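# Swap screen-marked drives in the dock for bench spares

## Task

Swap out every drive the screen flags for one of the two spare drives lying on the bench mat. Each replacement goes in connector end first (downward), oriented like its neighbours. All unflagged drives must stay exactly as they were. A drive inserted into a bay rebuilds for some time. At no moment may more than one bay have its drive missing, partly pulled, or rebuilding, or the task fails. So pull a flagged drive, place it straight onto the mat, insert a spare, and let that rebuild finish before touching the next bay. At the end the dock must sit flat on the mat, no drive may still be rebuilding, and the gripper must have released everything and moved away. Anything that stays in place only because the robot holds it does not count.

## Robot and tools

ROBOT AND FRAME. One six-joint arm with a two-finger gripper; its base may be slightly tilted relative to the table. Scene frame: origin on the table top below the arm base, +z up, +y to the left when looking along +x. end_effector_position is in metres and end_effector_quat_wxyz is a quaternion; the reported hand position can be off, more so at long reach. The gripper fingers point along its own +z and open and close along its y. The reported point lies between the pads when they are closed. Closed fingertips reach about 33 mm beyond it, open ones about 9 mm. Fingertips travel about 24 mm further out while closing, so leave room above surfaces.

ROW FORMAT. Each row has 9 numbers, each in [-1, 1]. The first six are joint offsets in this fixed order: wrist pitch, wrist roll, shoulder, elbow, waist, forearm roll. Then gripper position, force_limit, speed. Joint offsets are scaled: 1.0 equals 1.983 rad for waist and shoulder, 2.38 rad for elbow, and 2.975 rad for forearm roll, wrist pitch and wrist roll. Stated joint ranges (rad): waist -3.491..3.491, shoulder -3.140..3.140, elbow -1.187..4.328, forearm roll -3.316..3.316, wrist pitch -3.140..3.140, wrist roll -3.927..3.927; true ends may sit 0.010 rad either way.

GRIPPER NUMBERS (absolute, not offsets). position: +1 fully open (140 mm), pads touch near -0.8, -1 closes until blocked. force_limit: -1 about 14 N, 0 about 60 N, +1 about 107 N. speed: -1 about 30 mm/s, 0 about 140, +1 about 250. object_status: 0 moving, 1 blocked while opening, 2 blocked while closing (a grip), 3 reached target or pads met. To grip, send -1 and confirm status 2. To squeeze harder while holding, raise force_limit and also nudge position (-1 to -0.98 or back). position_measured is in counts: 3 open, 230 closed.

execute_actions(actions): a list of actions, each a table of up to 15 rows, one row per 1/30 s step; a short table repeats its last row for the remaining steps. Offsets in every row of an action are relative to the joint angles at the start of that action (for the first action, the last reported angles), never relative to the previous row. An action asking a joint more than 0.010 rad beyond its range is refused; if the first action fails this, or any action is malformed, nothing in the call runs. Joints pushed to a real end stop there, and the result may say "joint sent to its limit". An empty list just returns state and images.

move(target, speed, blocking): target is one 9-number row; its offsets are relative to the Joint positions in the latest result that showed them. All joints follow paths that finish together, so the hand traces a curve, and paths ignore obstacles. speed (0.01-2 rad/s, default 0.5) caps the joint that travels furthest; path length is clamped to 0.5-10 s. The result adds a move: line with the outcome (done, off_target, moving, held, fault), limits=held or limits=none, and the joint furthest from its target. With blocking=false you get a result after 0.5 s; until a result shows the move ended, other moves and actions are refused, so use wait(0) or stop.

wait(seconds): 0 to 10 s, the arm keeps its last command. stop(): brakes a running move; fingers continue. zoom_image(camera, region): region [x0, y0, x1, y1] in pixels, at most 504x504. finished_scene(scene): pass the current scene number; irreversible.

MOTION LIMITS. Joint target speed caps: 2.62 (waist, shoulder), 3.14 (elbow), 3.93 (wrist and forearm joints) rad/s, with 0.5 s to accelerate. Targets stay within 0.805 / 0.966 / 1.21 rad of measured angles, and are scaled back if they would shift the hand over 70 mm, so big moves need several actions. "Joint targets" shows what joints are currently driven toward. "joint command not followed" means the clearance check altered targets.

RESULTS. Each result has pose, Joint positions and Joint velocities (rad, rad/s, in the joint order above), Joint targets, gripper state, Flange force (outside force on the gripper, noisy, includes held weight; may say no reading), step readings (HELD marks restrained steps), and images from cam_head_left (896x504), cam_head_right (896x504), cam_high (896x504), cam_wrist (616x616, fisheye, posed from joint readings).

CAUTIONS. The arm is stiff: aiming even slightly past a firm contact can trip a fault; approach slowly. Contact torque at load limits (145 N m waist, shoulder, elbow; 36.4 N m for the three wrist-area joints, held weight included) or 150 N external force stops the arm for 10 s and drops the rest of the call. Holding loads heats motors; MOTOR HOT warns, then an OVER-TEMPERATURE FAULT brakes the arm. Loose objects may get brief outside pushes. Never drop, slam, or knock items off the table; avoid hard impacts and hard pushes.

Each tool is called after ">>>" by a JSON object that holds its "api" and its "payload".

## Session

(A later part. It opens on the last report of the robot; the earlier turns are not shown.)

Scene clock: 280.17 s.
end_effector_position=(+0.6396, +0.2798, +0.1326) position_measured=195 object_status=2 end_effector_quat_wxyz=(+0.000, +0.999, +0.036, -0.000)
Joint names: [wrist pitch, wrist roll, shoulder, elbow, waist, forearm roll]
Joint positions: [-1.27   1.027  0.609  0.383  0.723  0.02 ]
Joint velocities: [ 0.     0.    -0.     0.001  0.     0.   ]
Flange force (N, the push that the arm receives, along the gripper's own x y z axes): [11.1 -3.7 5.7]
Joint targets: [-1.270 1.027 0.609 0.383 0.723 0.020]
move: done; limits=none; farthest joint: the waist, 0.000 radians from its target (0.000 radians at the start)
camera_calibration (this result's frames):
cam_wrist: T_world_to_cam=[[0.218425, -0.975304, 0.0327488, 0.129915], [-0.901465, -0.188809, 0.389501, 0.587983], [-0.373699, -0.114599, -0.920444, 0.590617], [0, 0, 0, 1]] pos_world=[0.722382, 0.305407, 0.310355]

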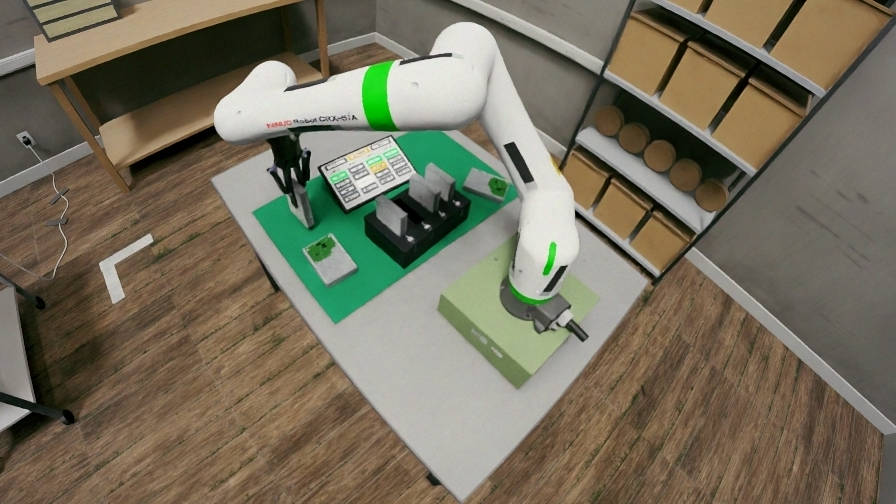

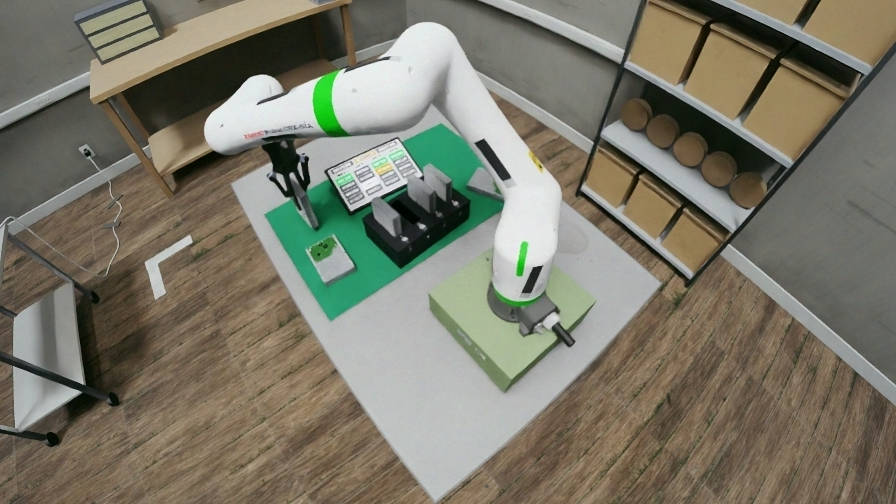

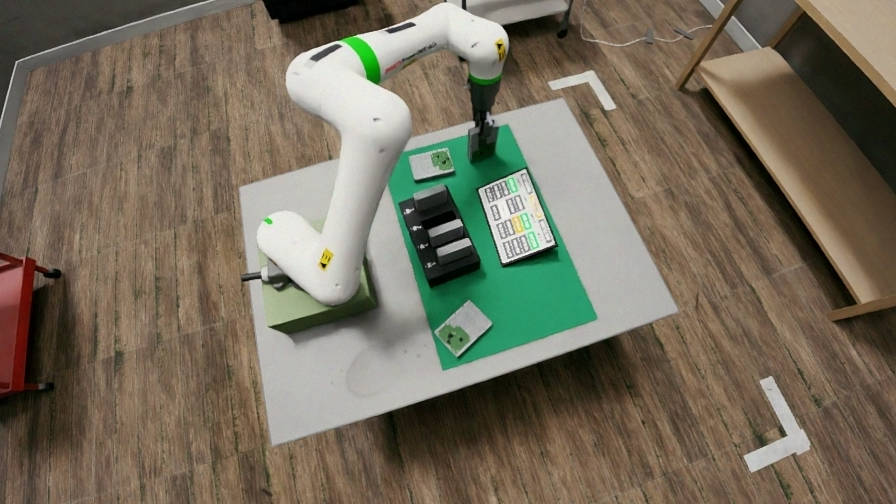

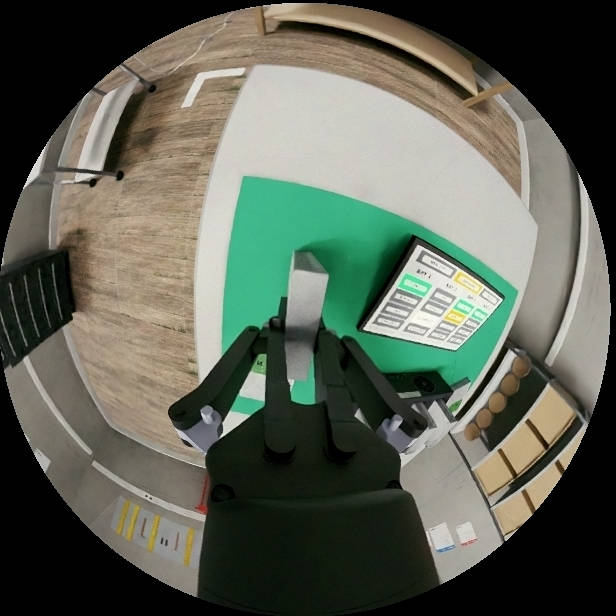

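>>> {"api": "execute_actions", "payload": {"actions": []}}

>>> {"api": "move", "payload": {"target": [0.007,0,0.0027,-0.0065,0,0,-1,0.3,0], "speed": 0.04}}

Scene clock: 304.33 s.
end_effector_position=(+0.6396, +0.2798, +0.1326) position_measured=195 object_status=2 end_effector_quat_wxyz=(+0.000, +0.999, +0.036, -0.000)
Joint names: [wrist pitch, wrist roll, shoulder, elbow, waist, forearm roll]
Joint positions: [-1.27   1.027  0.609  0.383  0.723  0.02 ]
Joint velocities: [ 0.  0.  0. -0.  0. -0.]
Flange force (N, the push that the arm receives, along the gripper's own x y z axes): [13.0 -4.8 4.6]
Joint targets: [-1.270 1.027 0.609 0.383 0.723 0.020]
camera_calibration (this result's frames):
cam_wrist: T_world_to_cam=[[0.218413, -0.975307, 0.0327292, 0.129921], [-0.901484, -0.188812, 0.389456, 0.587996], [-0.37366, -0.114567, -0.920463, 0.590622], [0, 0, 0, 1]] pos_world=[0.722385, 0.305399, 0.310395]

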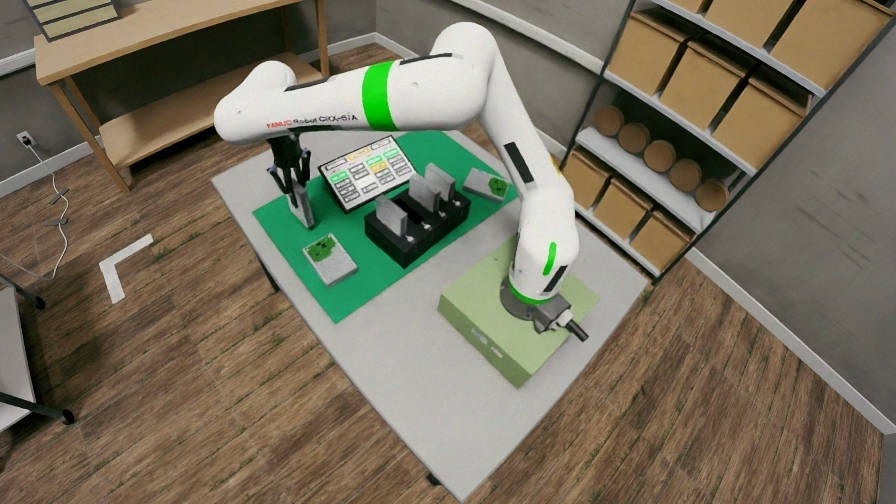

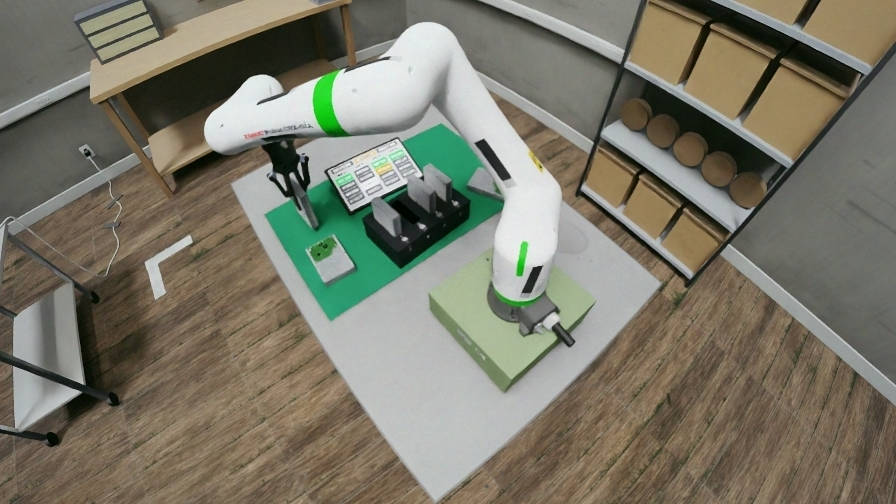

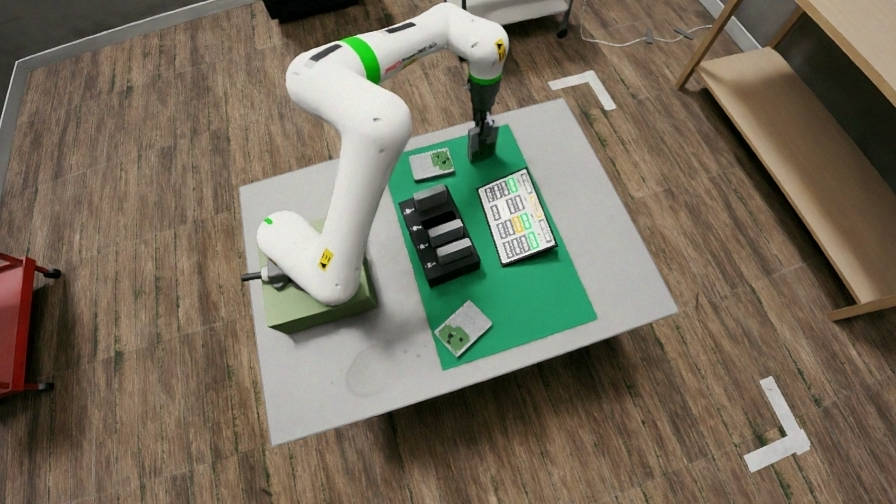

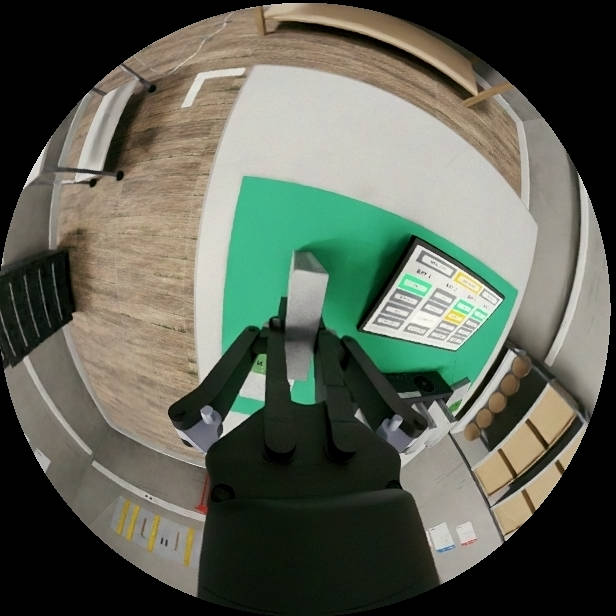

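Scene clock: 305.07 s.
end_effector_position=(+0.6386, +0.2794, +0.1226) position_measured=195 object_status=2 end_effector_quat_wxyz=(+0.000, +0.999, +0.036, -0.000)
Joint names: [wrist pitch, wrist roll, shoulder, elbow, waist, forearm roll]
Joint positions: [-1.249  1.027  0.615  0.368  0.723  0.02 ]
Joint velocities: [-0.     0.002  0.    -0.001  0.     0.001]
Flange force (N, the push that the arm receives, along the gripper's own x y z axes): [15.9 -4.3 2.1]
Joint targets: [-1.249 1.027 0.614 0.368 0.723 0.020]
move: done; limits=none; farthest joint: the waist, 0.000 radians from its target (0.000 radians at the start)
camera_calibration (this result's frames):
cam_wrist: T_world_to_cam=[[0.218802, -0.975224, 0.0326294, 0.129821], [-0.901366, -0.189198, 0.389542, 0.59096], [-0.373717, -0.114644, -0.920431, 0.5811], [0, 0, 0, 1]] pos_world=[0.721433, 0.305033, 0.300422]

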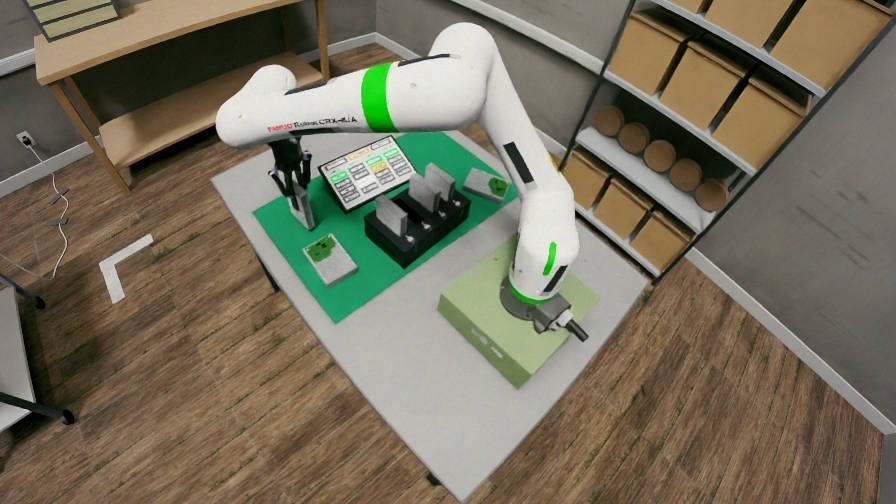

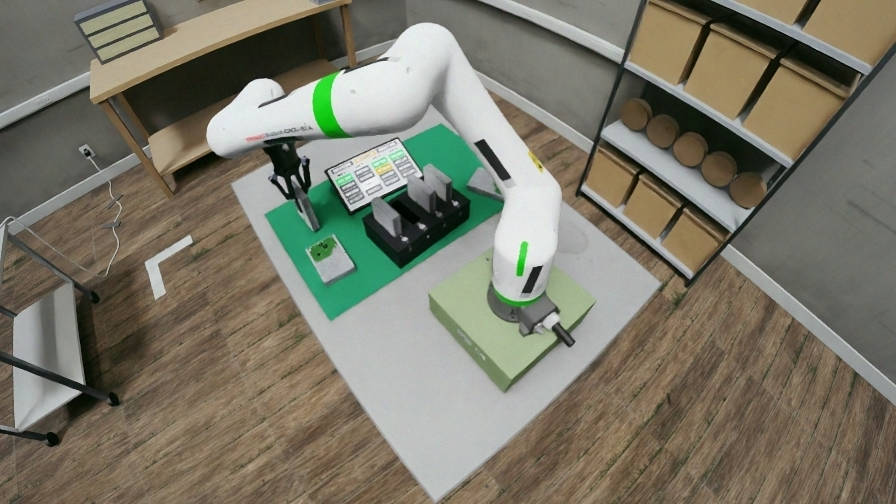

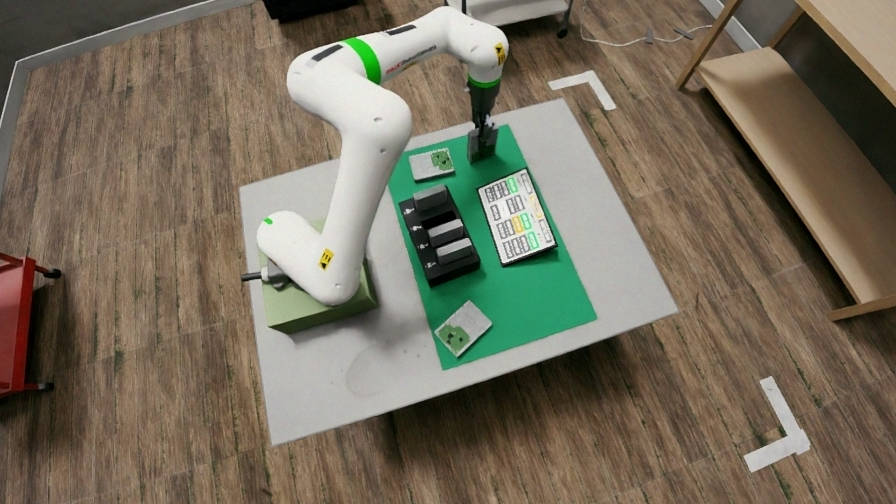

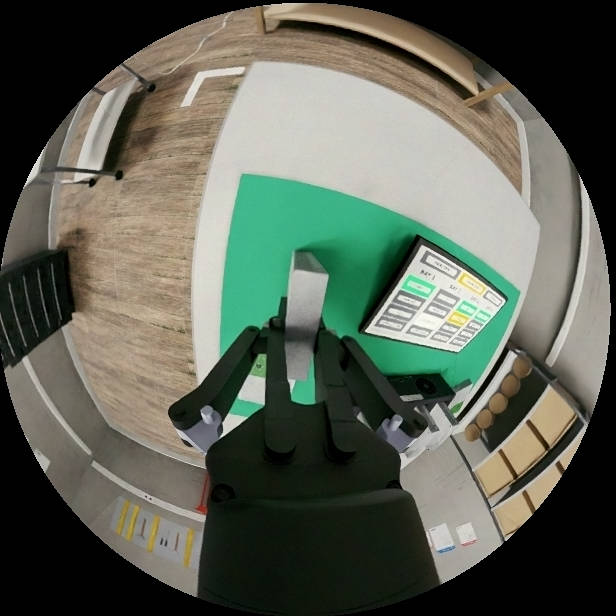

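>>> {"api": "move", "payload": {"target": [0.0028,0,0.0011,-0.0026,0,0,-1,0.3,0], "speed": 0.03}}

>>> {"api": "move", "payload": {"target": [0.0021,0,0.0008,-0.002,0,0,-1,0.3,0], "speed": 0.03}}

Scene clock: 309.50 s.
end_effector_position=(+0.6382, +0.2793, +0.1186) position_measured=195 object_status=2 end_effector_quat_wxyz=(+0.000, +0.999, +0.037, -0.000)
Joint names: [wrist pitch, wrist roll, shoulder, elbow, waist, forearm roll]
Joint positions: [-1.241  1.027  0.617  0.362  0.723  0.02 ]
Joint velocities: [ 0.     0.    -0.     0.    -0.     0.001]
Flange force (N, the push that the arm receives, along the gripper's own x y z axes): [14.3 -5.6 4.6]
Joint targets: [-1.241 1.027 0.617 0.362 0.723 0.020]
move: done; limits=none; farthest joint: the waist, 0.000 radians from its target (0.000 radians at the start)
camera_calibration (this result's frames):
cam_wrist: T_world_to_cam=[[0.218959, -0.975189, 0.0326014, 0.129758], [-0.901307, -0.189345, 0.389609, 0.592086], [-0.373769, -0.114692, -0.920403, 0.57728], [0, 0, 0, 1]] pos_world=[0.721009, 0.304857, 0.296418]

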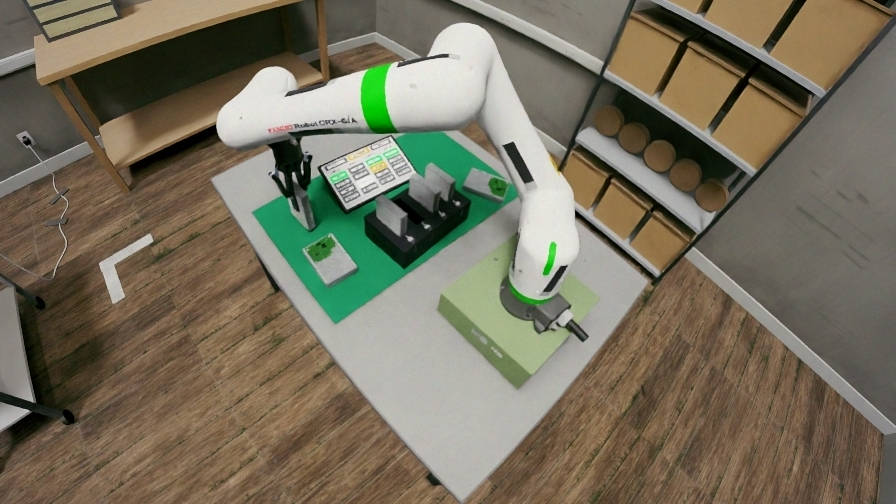

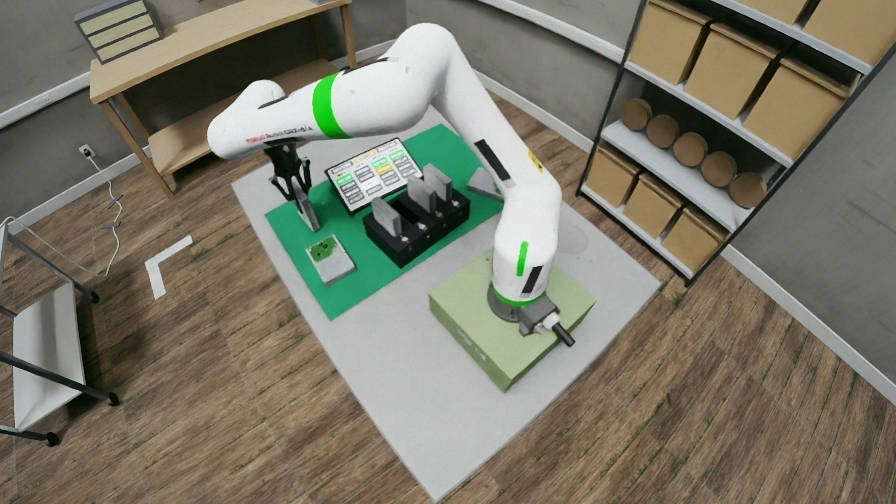

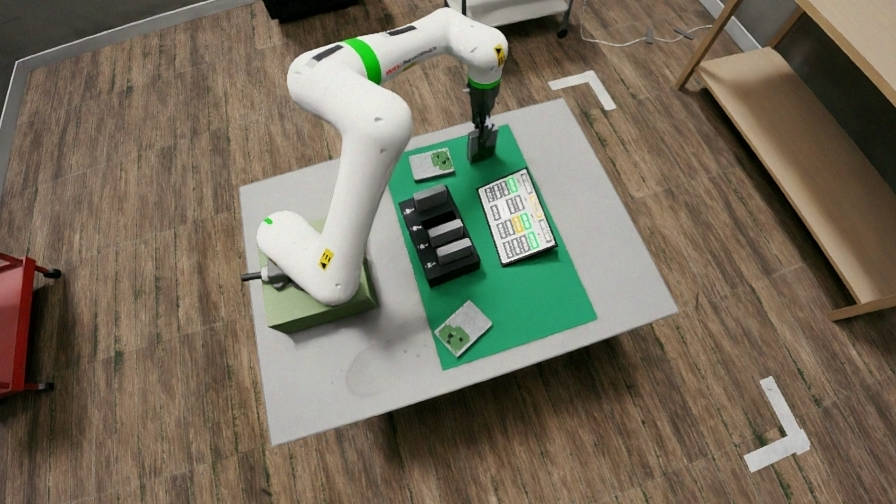

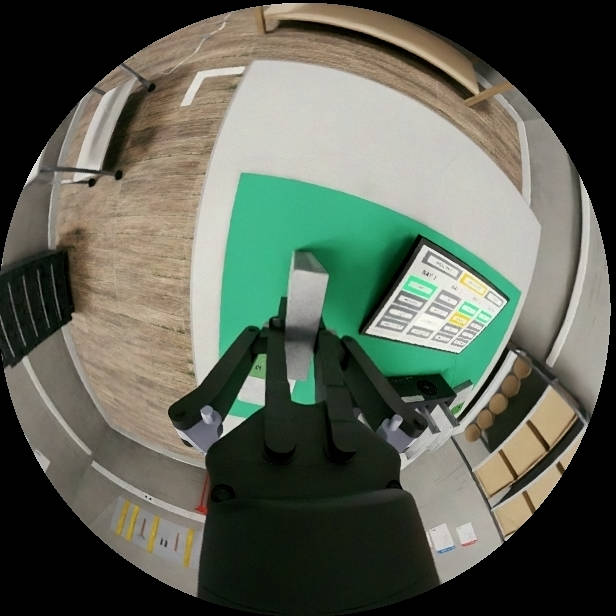

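Scene clock: 310.20 s.
end_effector_position=(+0.6378, +0.2791, +0.1156) position_measured=195 object_status=2 end_effector_quat_wxyz=(+0.000, +0.999, +0.037, -0.001)
Joint names: [wrist pitch, wrist roll, shoulder, elbow, waist, forearm roll]
Joint positions: [-1.235  1.027  0.618  0.357  0.723  0.02 ]
Joint velocities: [ 0.001  0.002 -0.    -0.    -0.    -0.001]
Flange force (N, the push that the arm receives, along the gripper's own x y z axes): [14.7 -3.9 5.1]
Joint targets: [-1.235 1.027 0.618 0.357 0.723 0.020]
move: done; limits=none; farthest joint: the waist, 0.000 radians from its target (0.000 radians at the start)
camera_calibration (this result's frames):
cam_wrist: T_world_to_cam=[[0.219079, -0.975162, 0.0326058, 0.12968], [-0.901239, -0.189441, 0.389717, 0.592852], [-0.37386, -0.114765, -0.920357, 0.574421], [0, 0, 0, 1]] pos_world=[0.720645, 0.304693, 0.2934]

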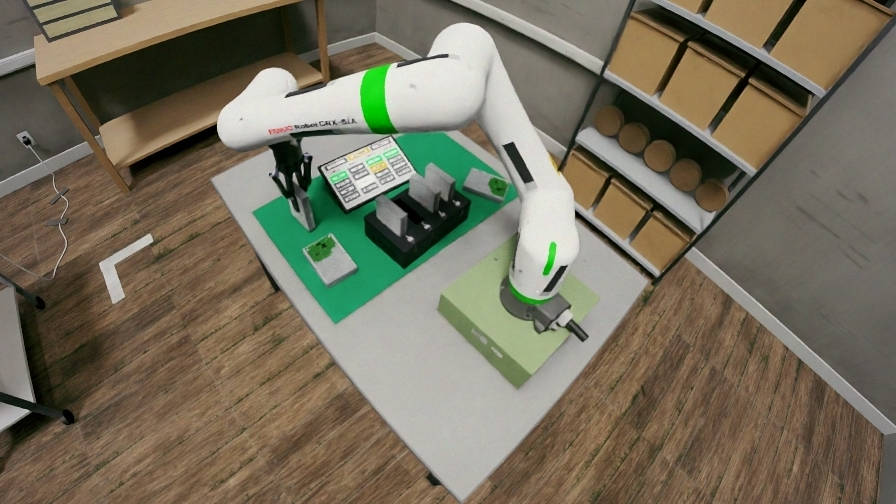

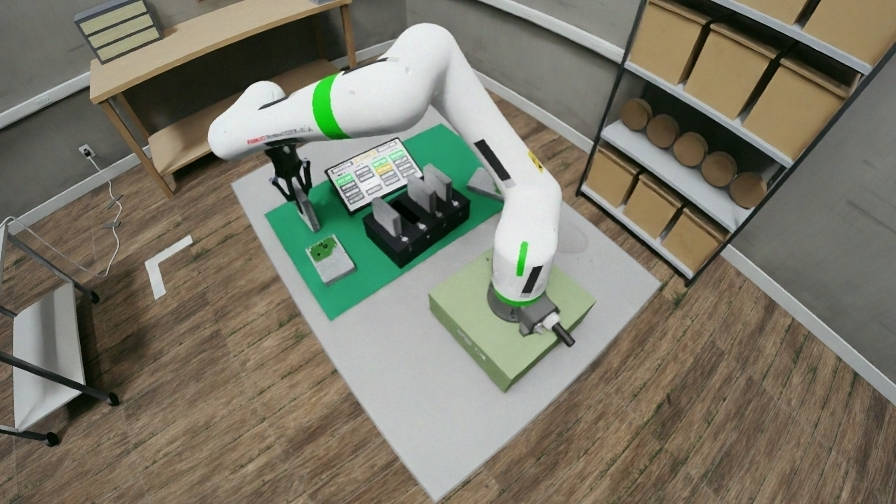

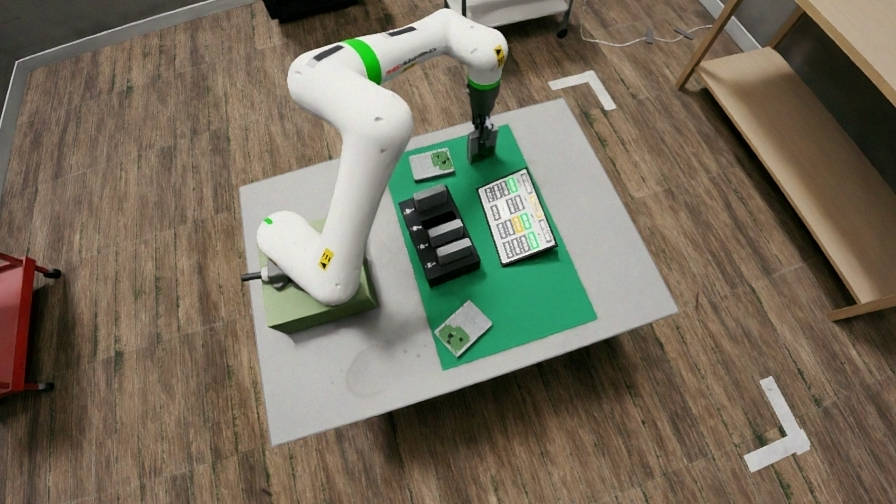

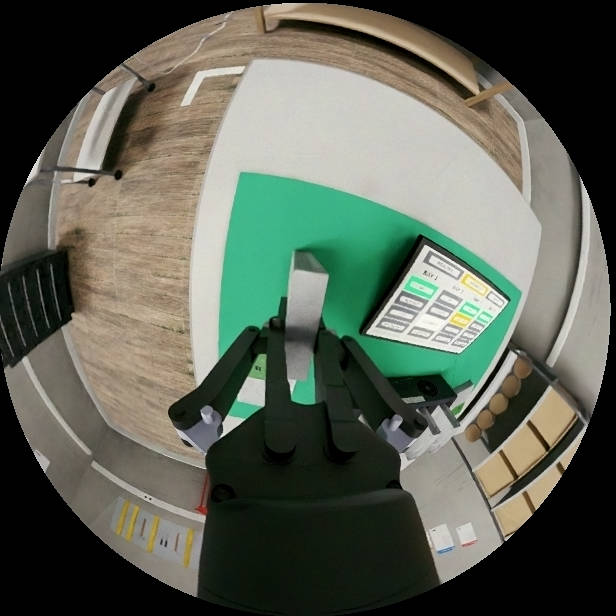

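>>> {"api": "move", "payload": {"target": [0.0021,0,0.0008,-0.002,0,0,-1,0.3,0], "speed": 0.03}}

Scene clock: 313.83 s.
end_effector_position=(+0.6374, +0.2789, +0.1126) position_measured=195 object_status=2 end_effector_quat_wxyz=(+0.000, +0.999, +0.037, -0.001)
Joint names: [wrist pitch, wrist roll, shoulder, elbow, waist, forearm roll]
Joint positions: [-1.228  1.027  0.62   0.352  0.723  0.02 ]
Joint velocities: [ 0.     0.    -0.    -0.    -0.     0.001]
Flange force (N, the push that the arm receives, along the gripper's own x y z axes): [13.6 -5.2 4.7]
Joint targets: [-1.228 1.027 0.620 0.352 0.723 0.020]
move: done; limits=none; farthest joint: the waist, 0.000 radians from its target (0.000 radians at the start)
camera_calibration (this result's frames):
cam_wrist: T_world_to_cam=[[0.2192, -0.975135, 0.0326087, 0.129596], [-0.901173, -0.189538, 0.389825, 0.593602], [-0.373951, -0.114835, -0.920312, 0.571561], [0, 0, 0, 1]] pos_world=[0.720266, 0.304519, 0.290388]

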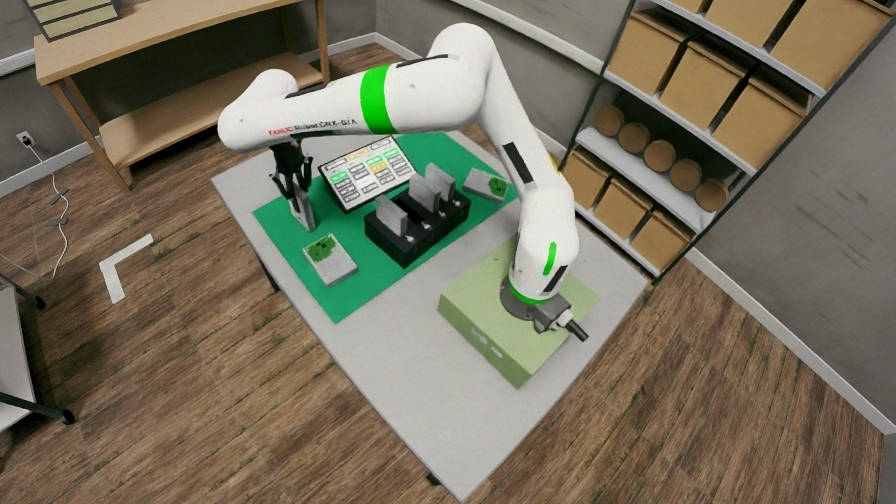

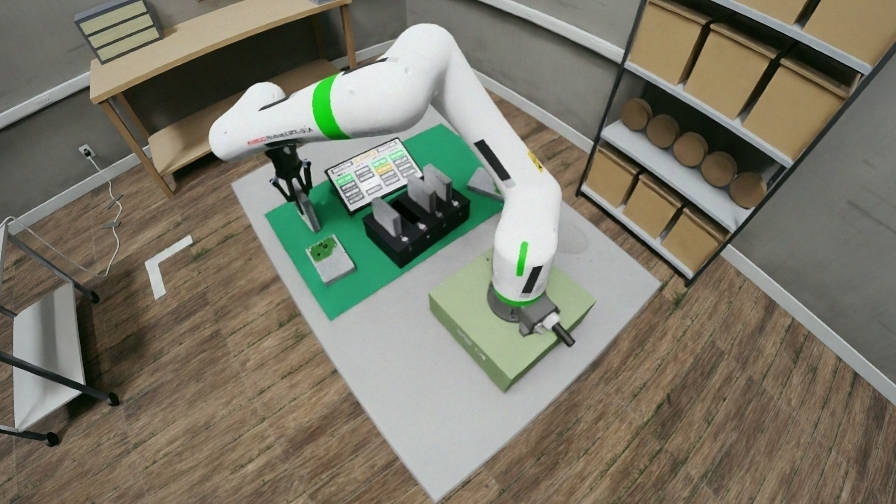

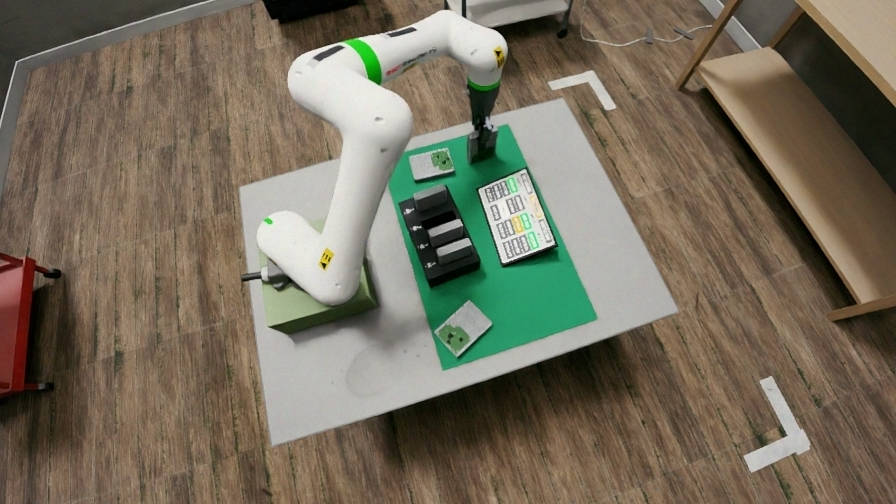

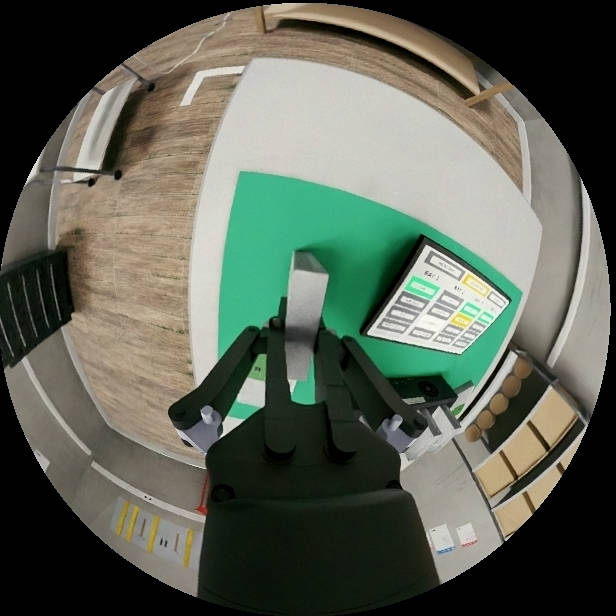

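>>> {"api": "move", "payload": {"target": [0.0021,0,0.0008,-0.002,0,0,-1,0.3,0], "speed": 0.03}}

Scene clock: 319.00 s.
end_effector_position=(+0.6370, +0.2787, +0.1097) position_measured=195 object_status=2 end_effector_quat_wxyz=(+0.000, +0.999, +0.037, -0.001)
Joint names: [wrist pitch, wrist roll, shoulder, elbow, waist, forearm roll]
Joint positions: [-1.222  1.027  0.621  0.347  0.723  0.02 ]
Joint velocities: [ 0.     0.    -0.     0.    -0.    -0.001]
Flange force (N, the push that the arm receives, along the gripper's own x y z axes): [8.8 -3.6 -0.3]
Joint targets: [-1.222 1.027 0.621 0.347 0.723 0.020]
move: done; limits=none; farthest joint: the waist, 0.000 radians from its target (0.000 radians at the start)
camera_calibration (this result's frames):
cam_wrist: T_world_to_cam=[[0.219317, -0.975109, 0.0325955, 0.12951], [-0.901119, -0.189642, 0.389898, 0.594339], [-0.374011, -0.114884, -0.920281, 0.568714], [0, 0, 0, 1]] pos_world=[0.719872, 0.304334, 0.287423]

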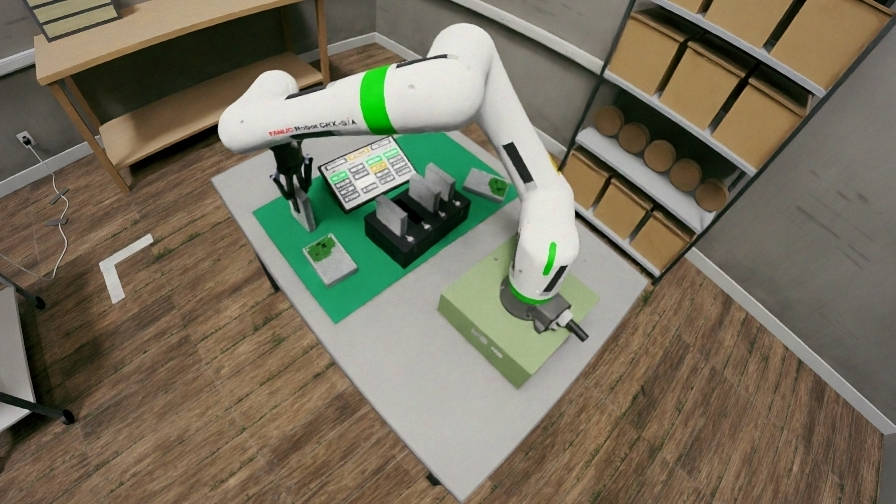

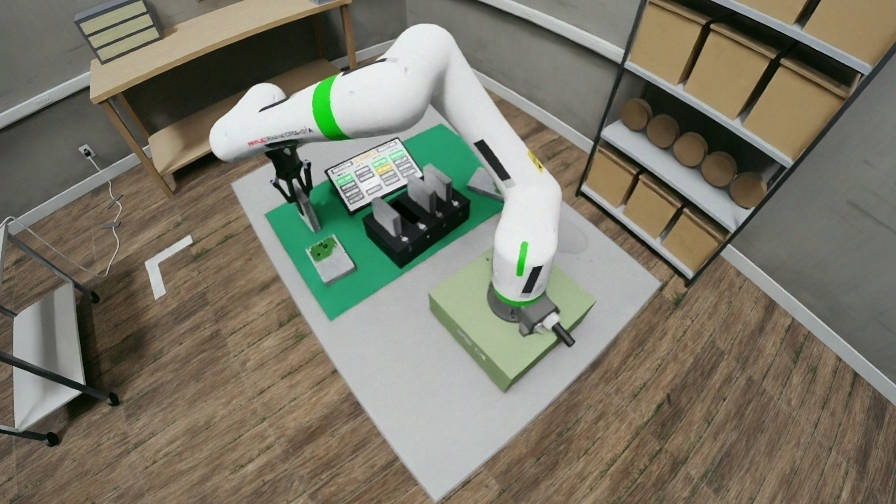

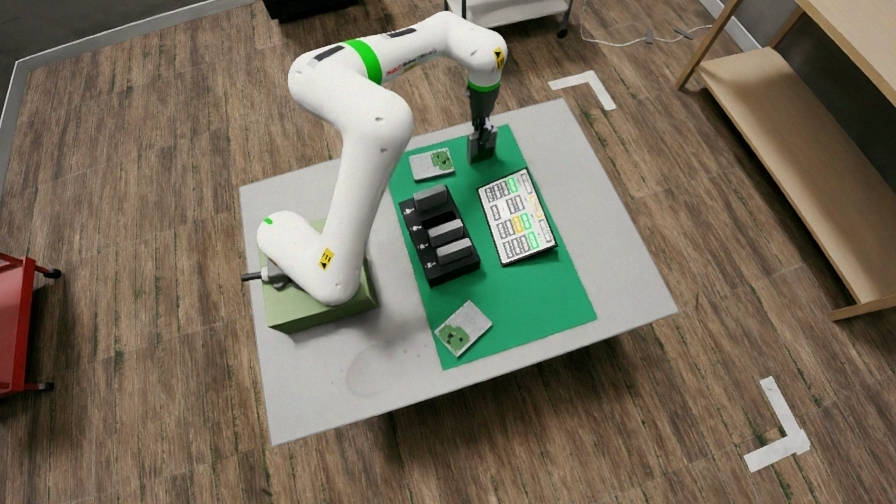

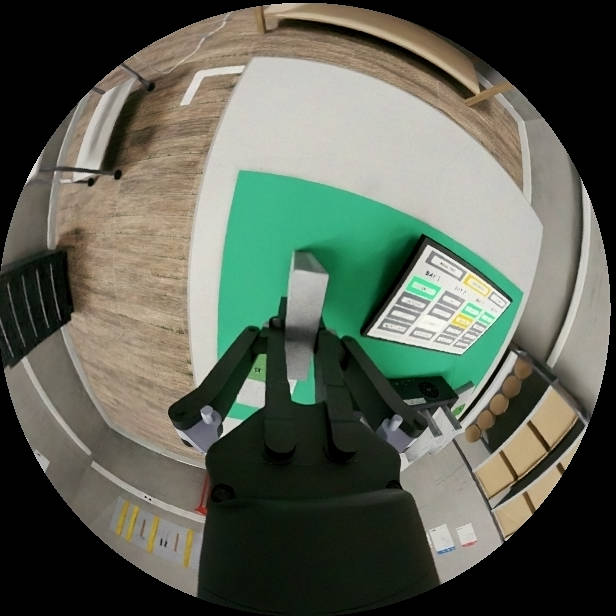

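>>> {"api": "execute_actions", "payload": {"actions": [[[0,0,0,0,0,0,-0.157,0.3,0]],[[0,0,0,0,0,0,-0.157,0.3,0]]]}}

>>> {"api": "move", "payload": {"target": [-0.1395,0,-0.0343,0.1458,0.0025,0,-0.157,0.3,0], "speed": 0.5}}

Scene clock: 352.37 s.
end_effector_position=(+0.6370, +0.2787, +0.1096) position_measured=149 object_status=3 end_effector_quat_wxyz=(+0.000, +0.999, +0.037, -0.001)
Joint names: [wrist pitch, wrist roll, shoulder, elbow, waist, forearm roll]
Joint positions: [-1.222  1.027  0.622  0.347  0.723  0.02 ]
Joint velocities: [ 0.     0.     0.    -0.001 -0.     0.002]
Flange force (N, the push that the arm receives, along the gripper's own x y z axes): [12.6 -4.0 -0.8]
Flange force at the end of the 1st action (N, along the gripper's axes at the end of the call): [9.3 -2.2 0.9]
Joint targets: [-1.222 1.027 0.622 0.347 0.723 0.020]
Step readings (joint positions; steps 1 to 15: 1st action; 16 to 30: 2nd action):
0: [-1.222 1.027 0.621 0.347 0.723 0.020]
1: [-1.222 1.027 0.621 0.347 0.723 0.020]
2: [-1.222 1.027 0.622 0.347 0.723 0.020]
4: [-1.222 1.027 0.622 0.347 0.723 0.020]
8: [-1.222 1.027 0.622 0.347 0.723 0.020]
15: [-1.222 1.027 0.622 0.347 0.723 0.020]
16: [-1.222 1.027 0.622 0.347 0.723 0.020]
17: [-1.222 1.027 0.622 0.347 0.723 0.020]
19: [-1.222 1.027 0.622 0.347 0.723 0.020]
23: [-1.222 1.027 0.622 0.347 0.723 0.020]
30: Joint positions above
camera_calibration (this result's frames):
cam_wrist: T_world_to_cam=[[0.219308, -0.975111, 0.0325876, 0.129518], [-0.901127, -0.189639, 0.38988, 0.594375], [-0.373996, -0.114869, -0.920289, 0.568671], [0, 0, 0, 1]] pos_world=[0.719884, 0.304335, 0.287387]

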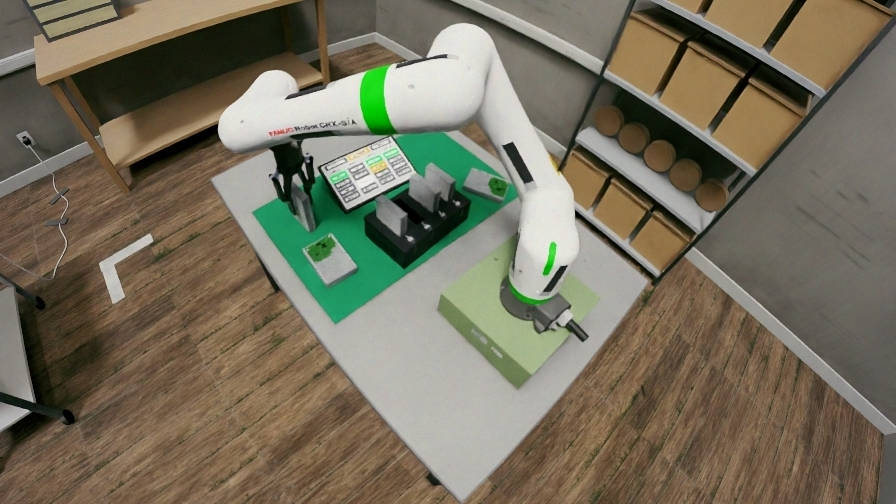

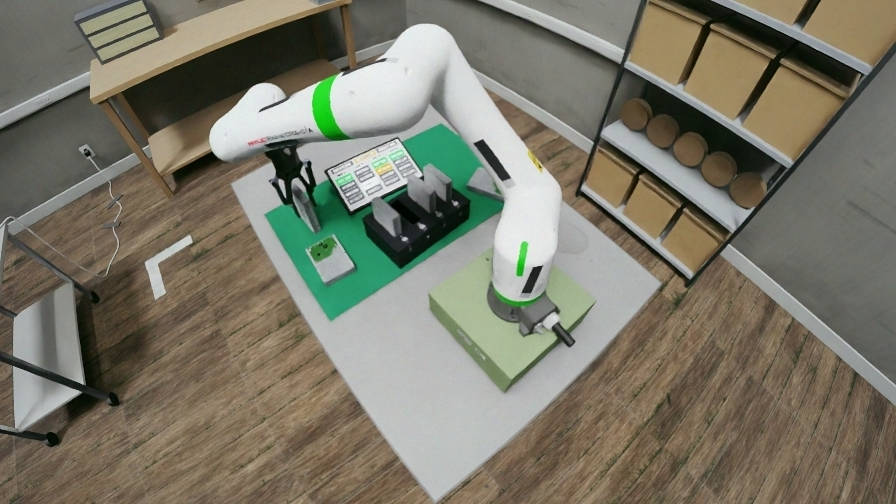

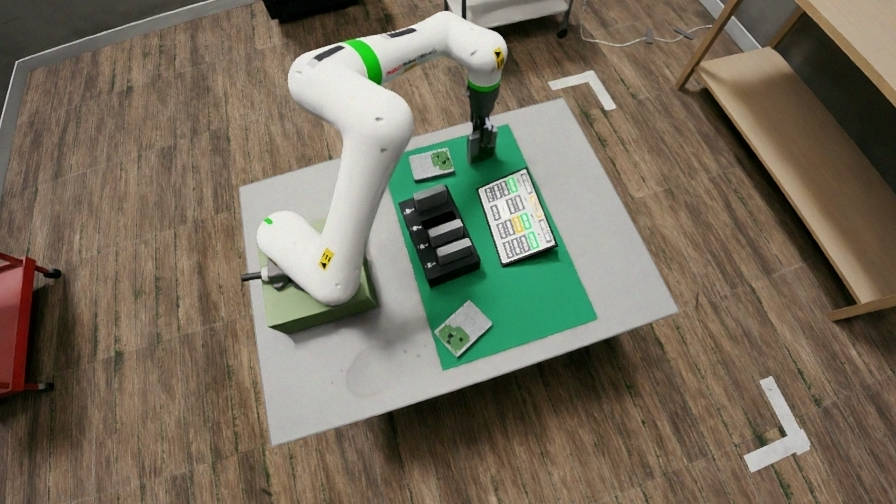

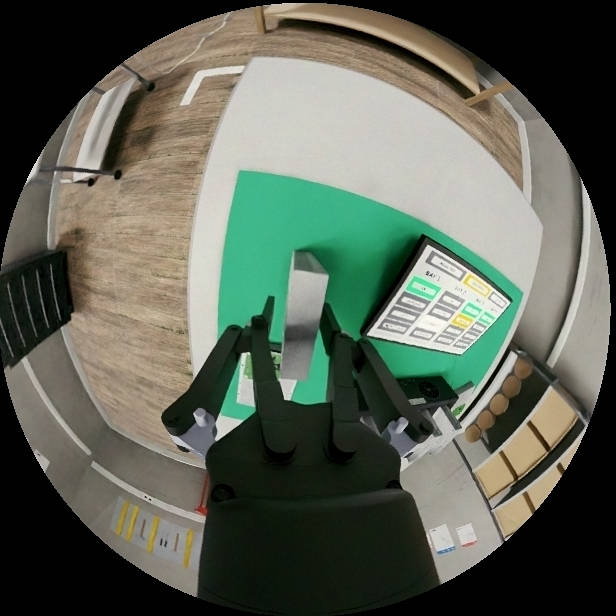

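Scene clock: 353.57 s.
end_effector_position=(+0.6397, +0.2797, +0.3024) position_measured=149 object_status=3 end_effector_quat_wxyz=(+0.001, +0.999, +0.035, -0.000)
Joint names: [wrist pitch, wrist roll, shoulder, elbow, waist, forearm roll]
Joint positions: [-1.637  1.027  0.553  0.694  0.728  0.02 ]
Joint velocities: [-0.001  0.001  0.001  0.    -0.    -0.001]
Flange force (N, the push that the arm receives, along the gripper's own x y z axes): [14.8 -7.3 -6.2]
Joint targets: [-1.637 1.027 0.553 0.694 0.728 0.020]
move: done; limits=none; farthest joint: the shoulder, 0.001 radians from its target (0.068 radians at the start)
camera_calibration (this result's frames):
cam_wrist: T_world_to_cam=[[0.216204, -0.975781, 0.0332833, 0.12555], [-0.90193, -0.186555, 0.389513, 0.521644], [-0.37387, -0.114233, -0.92042, 0.746942], [0, 0, 0, 1]] pos_world=[0.7226, 0.305151, 0.480135]

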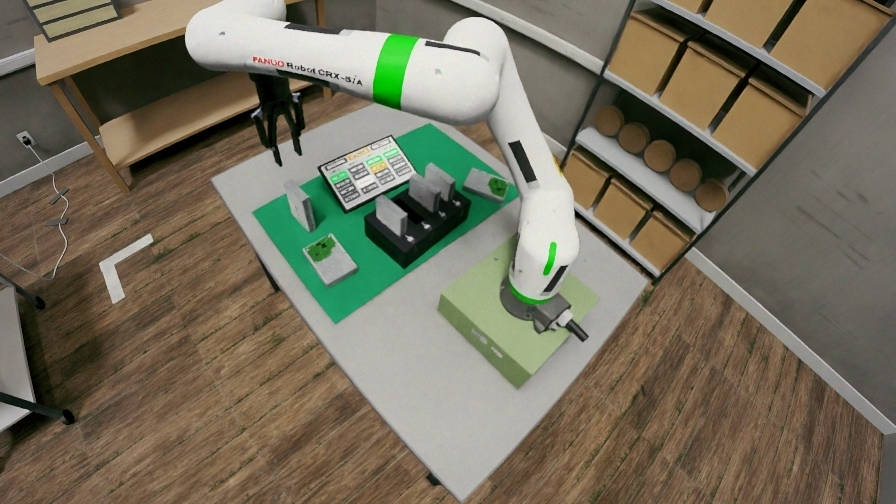

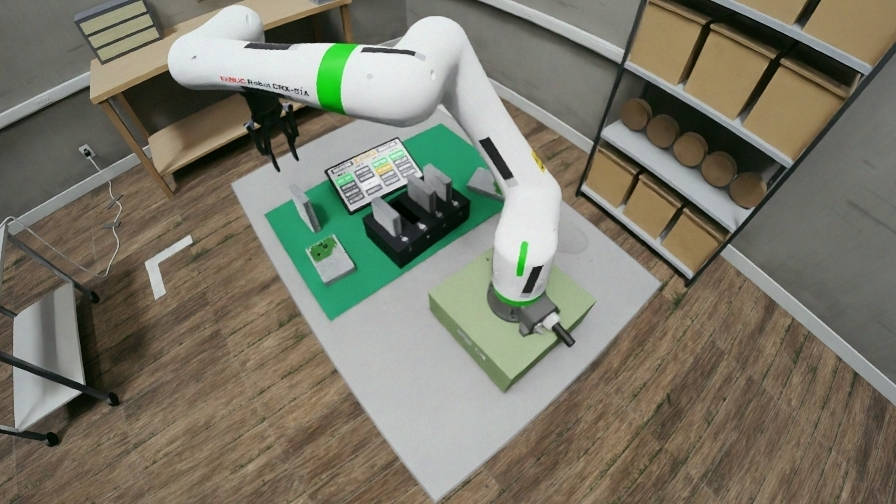

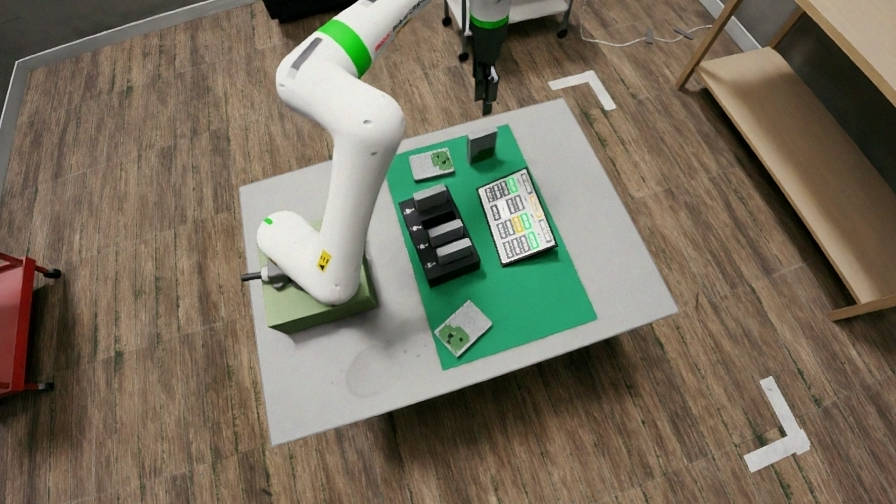

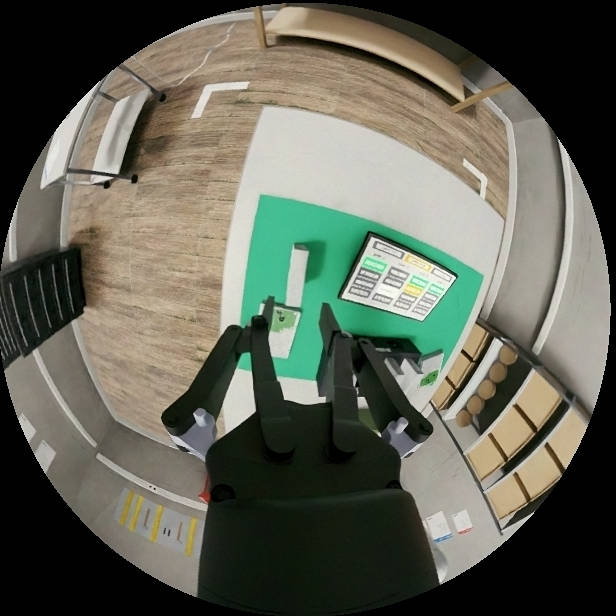

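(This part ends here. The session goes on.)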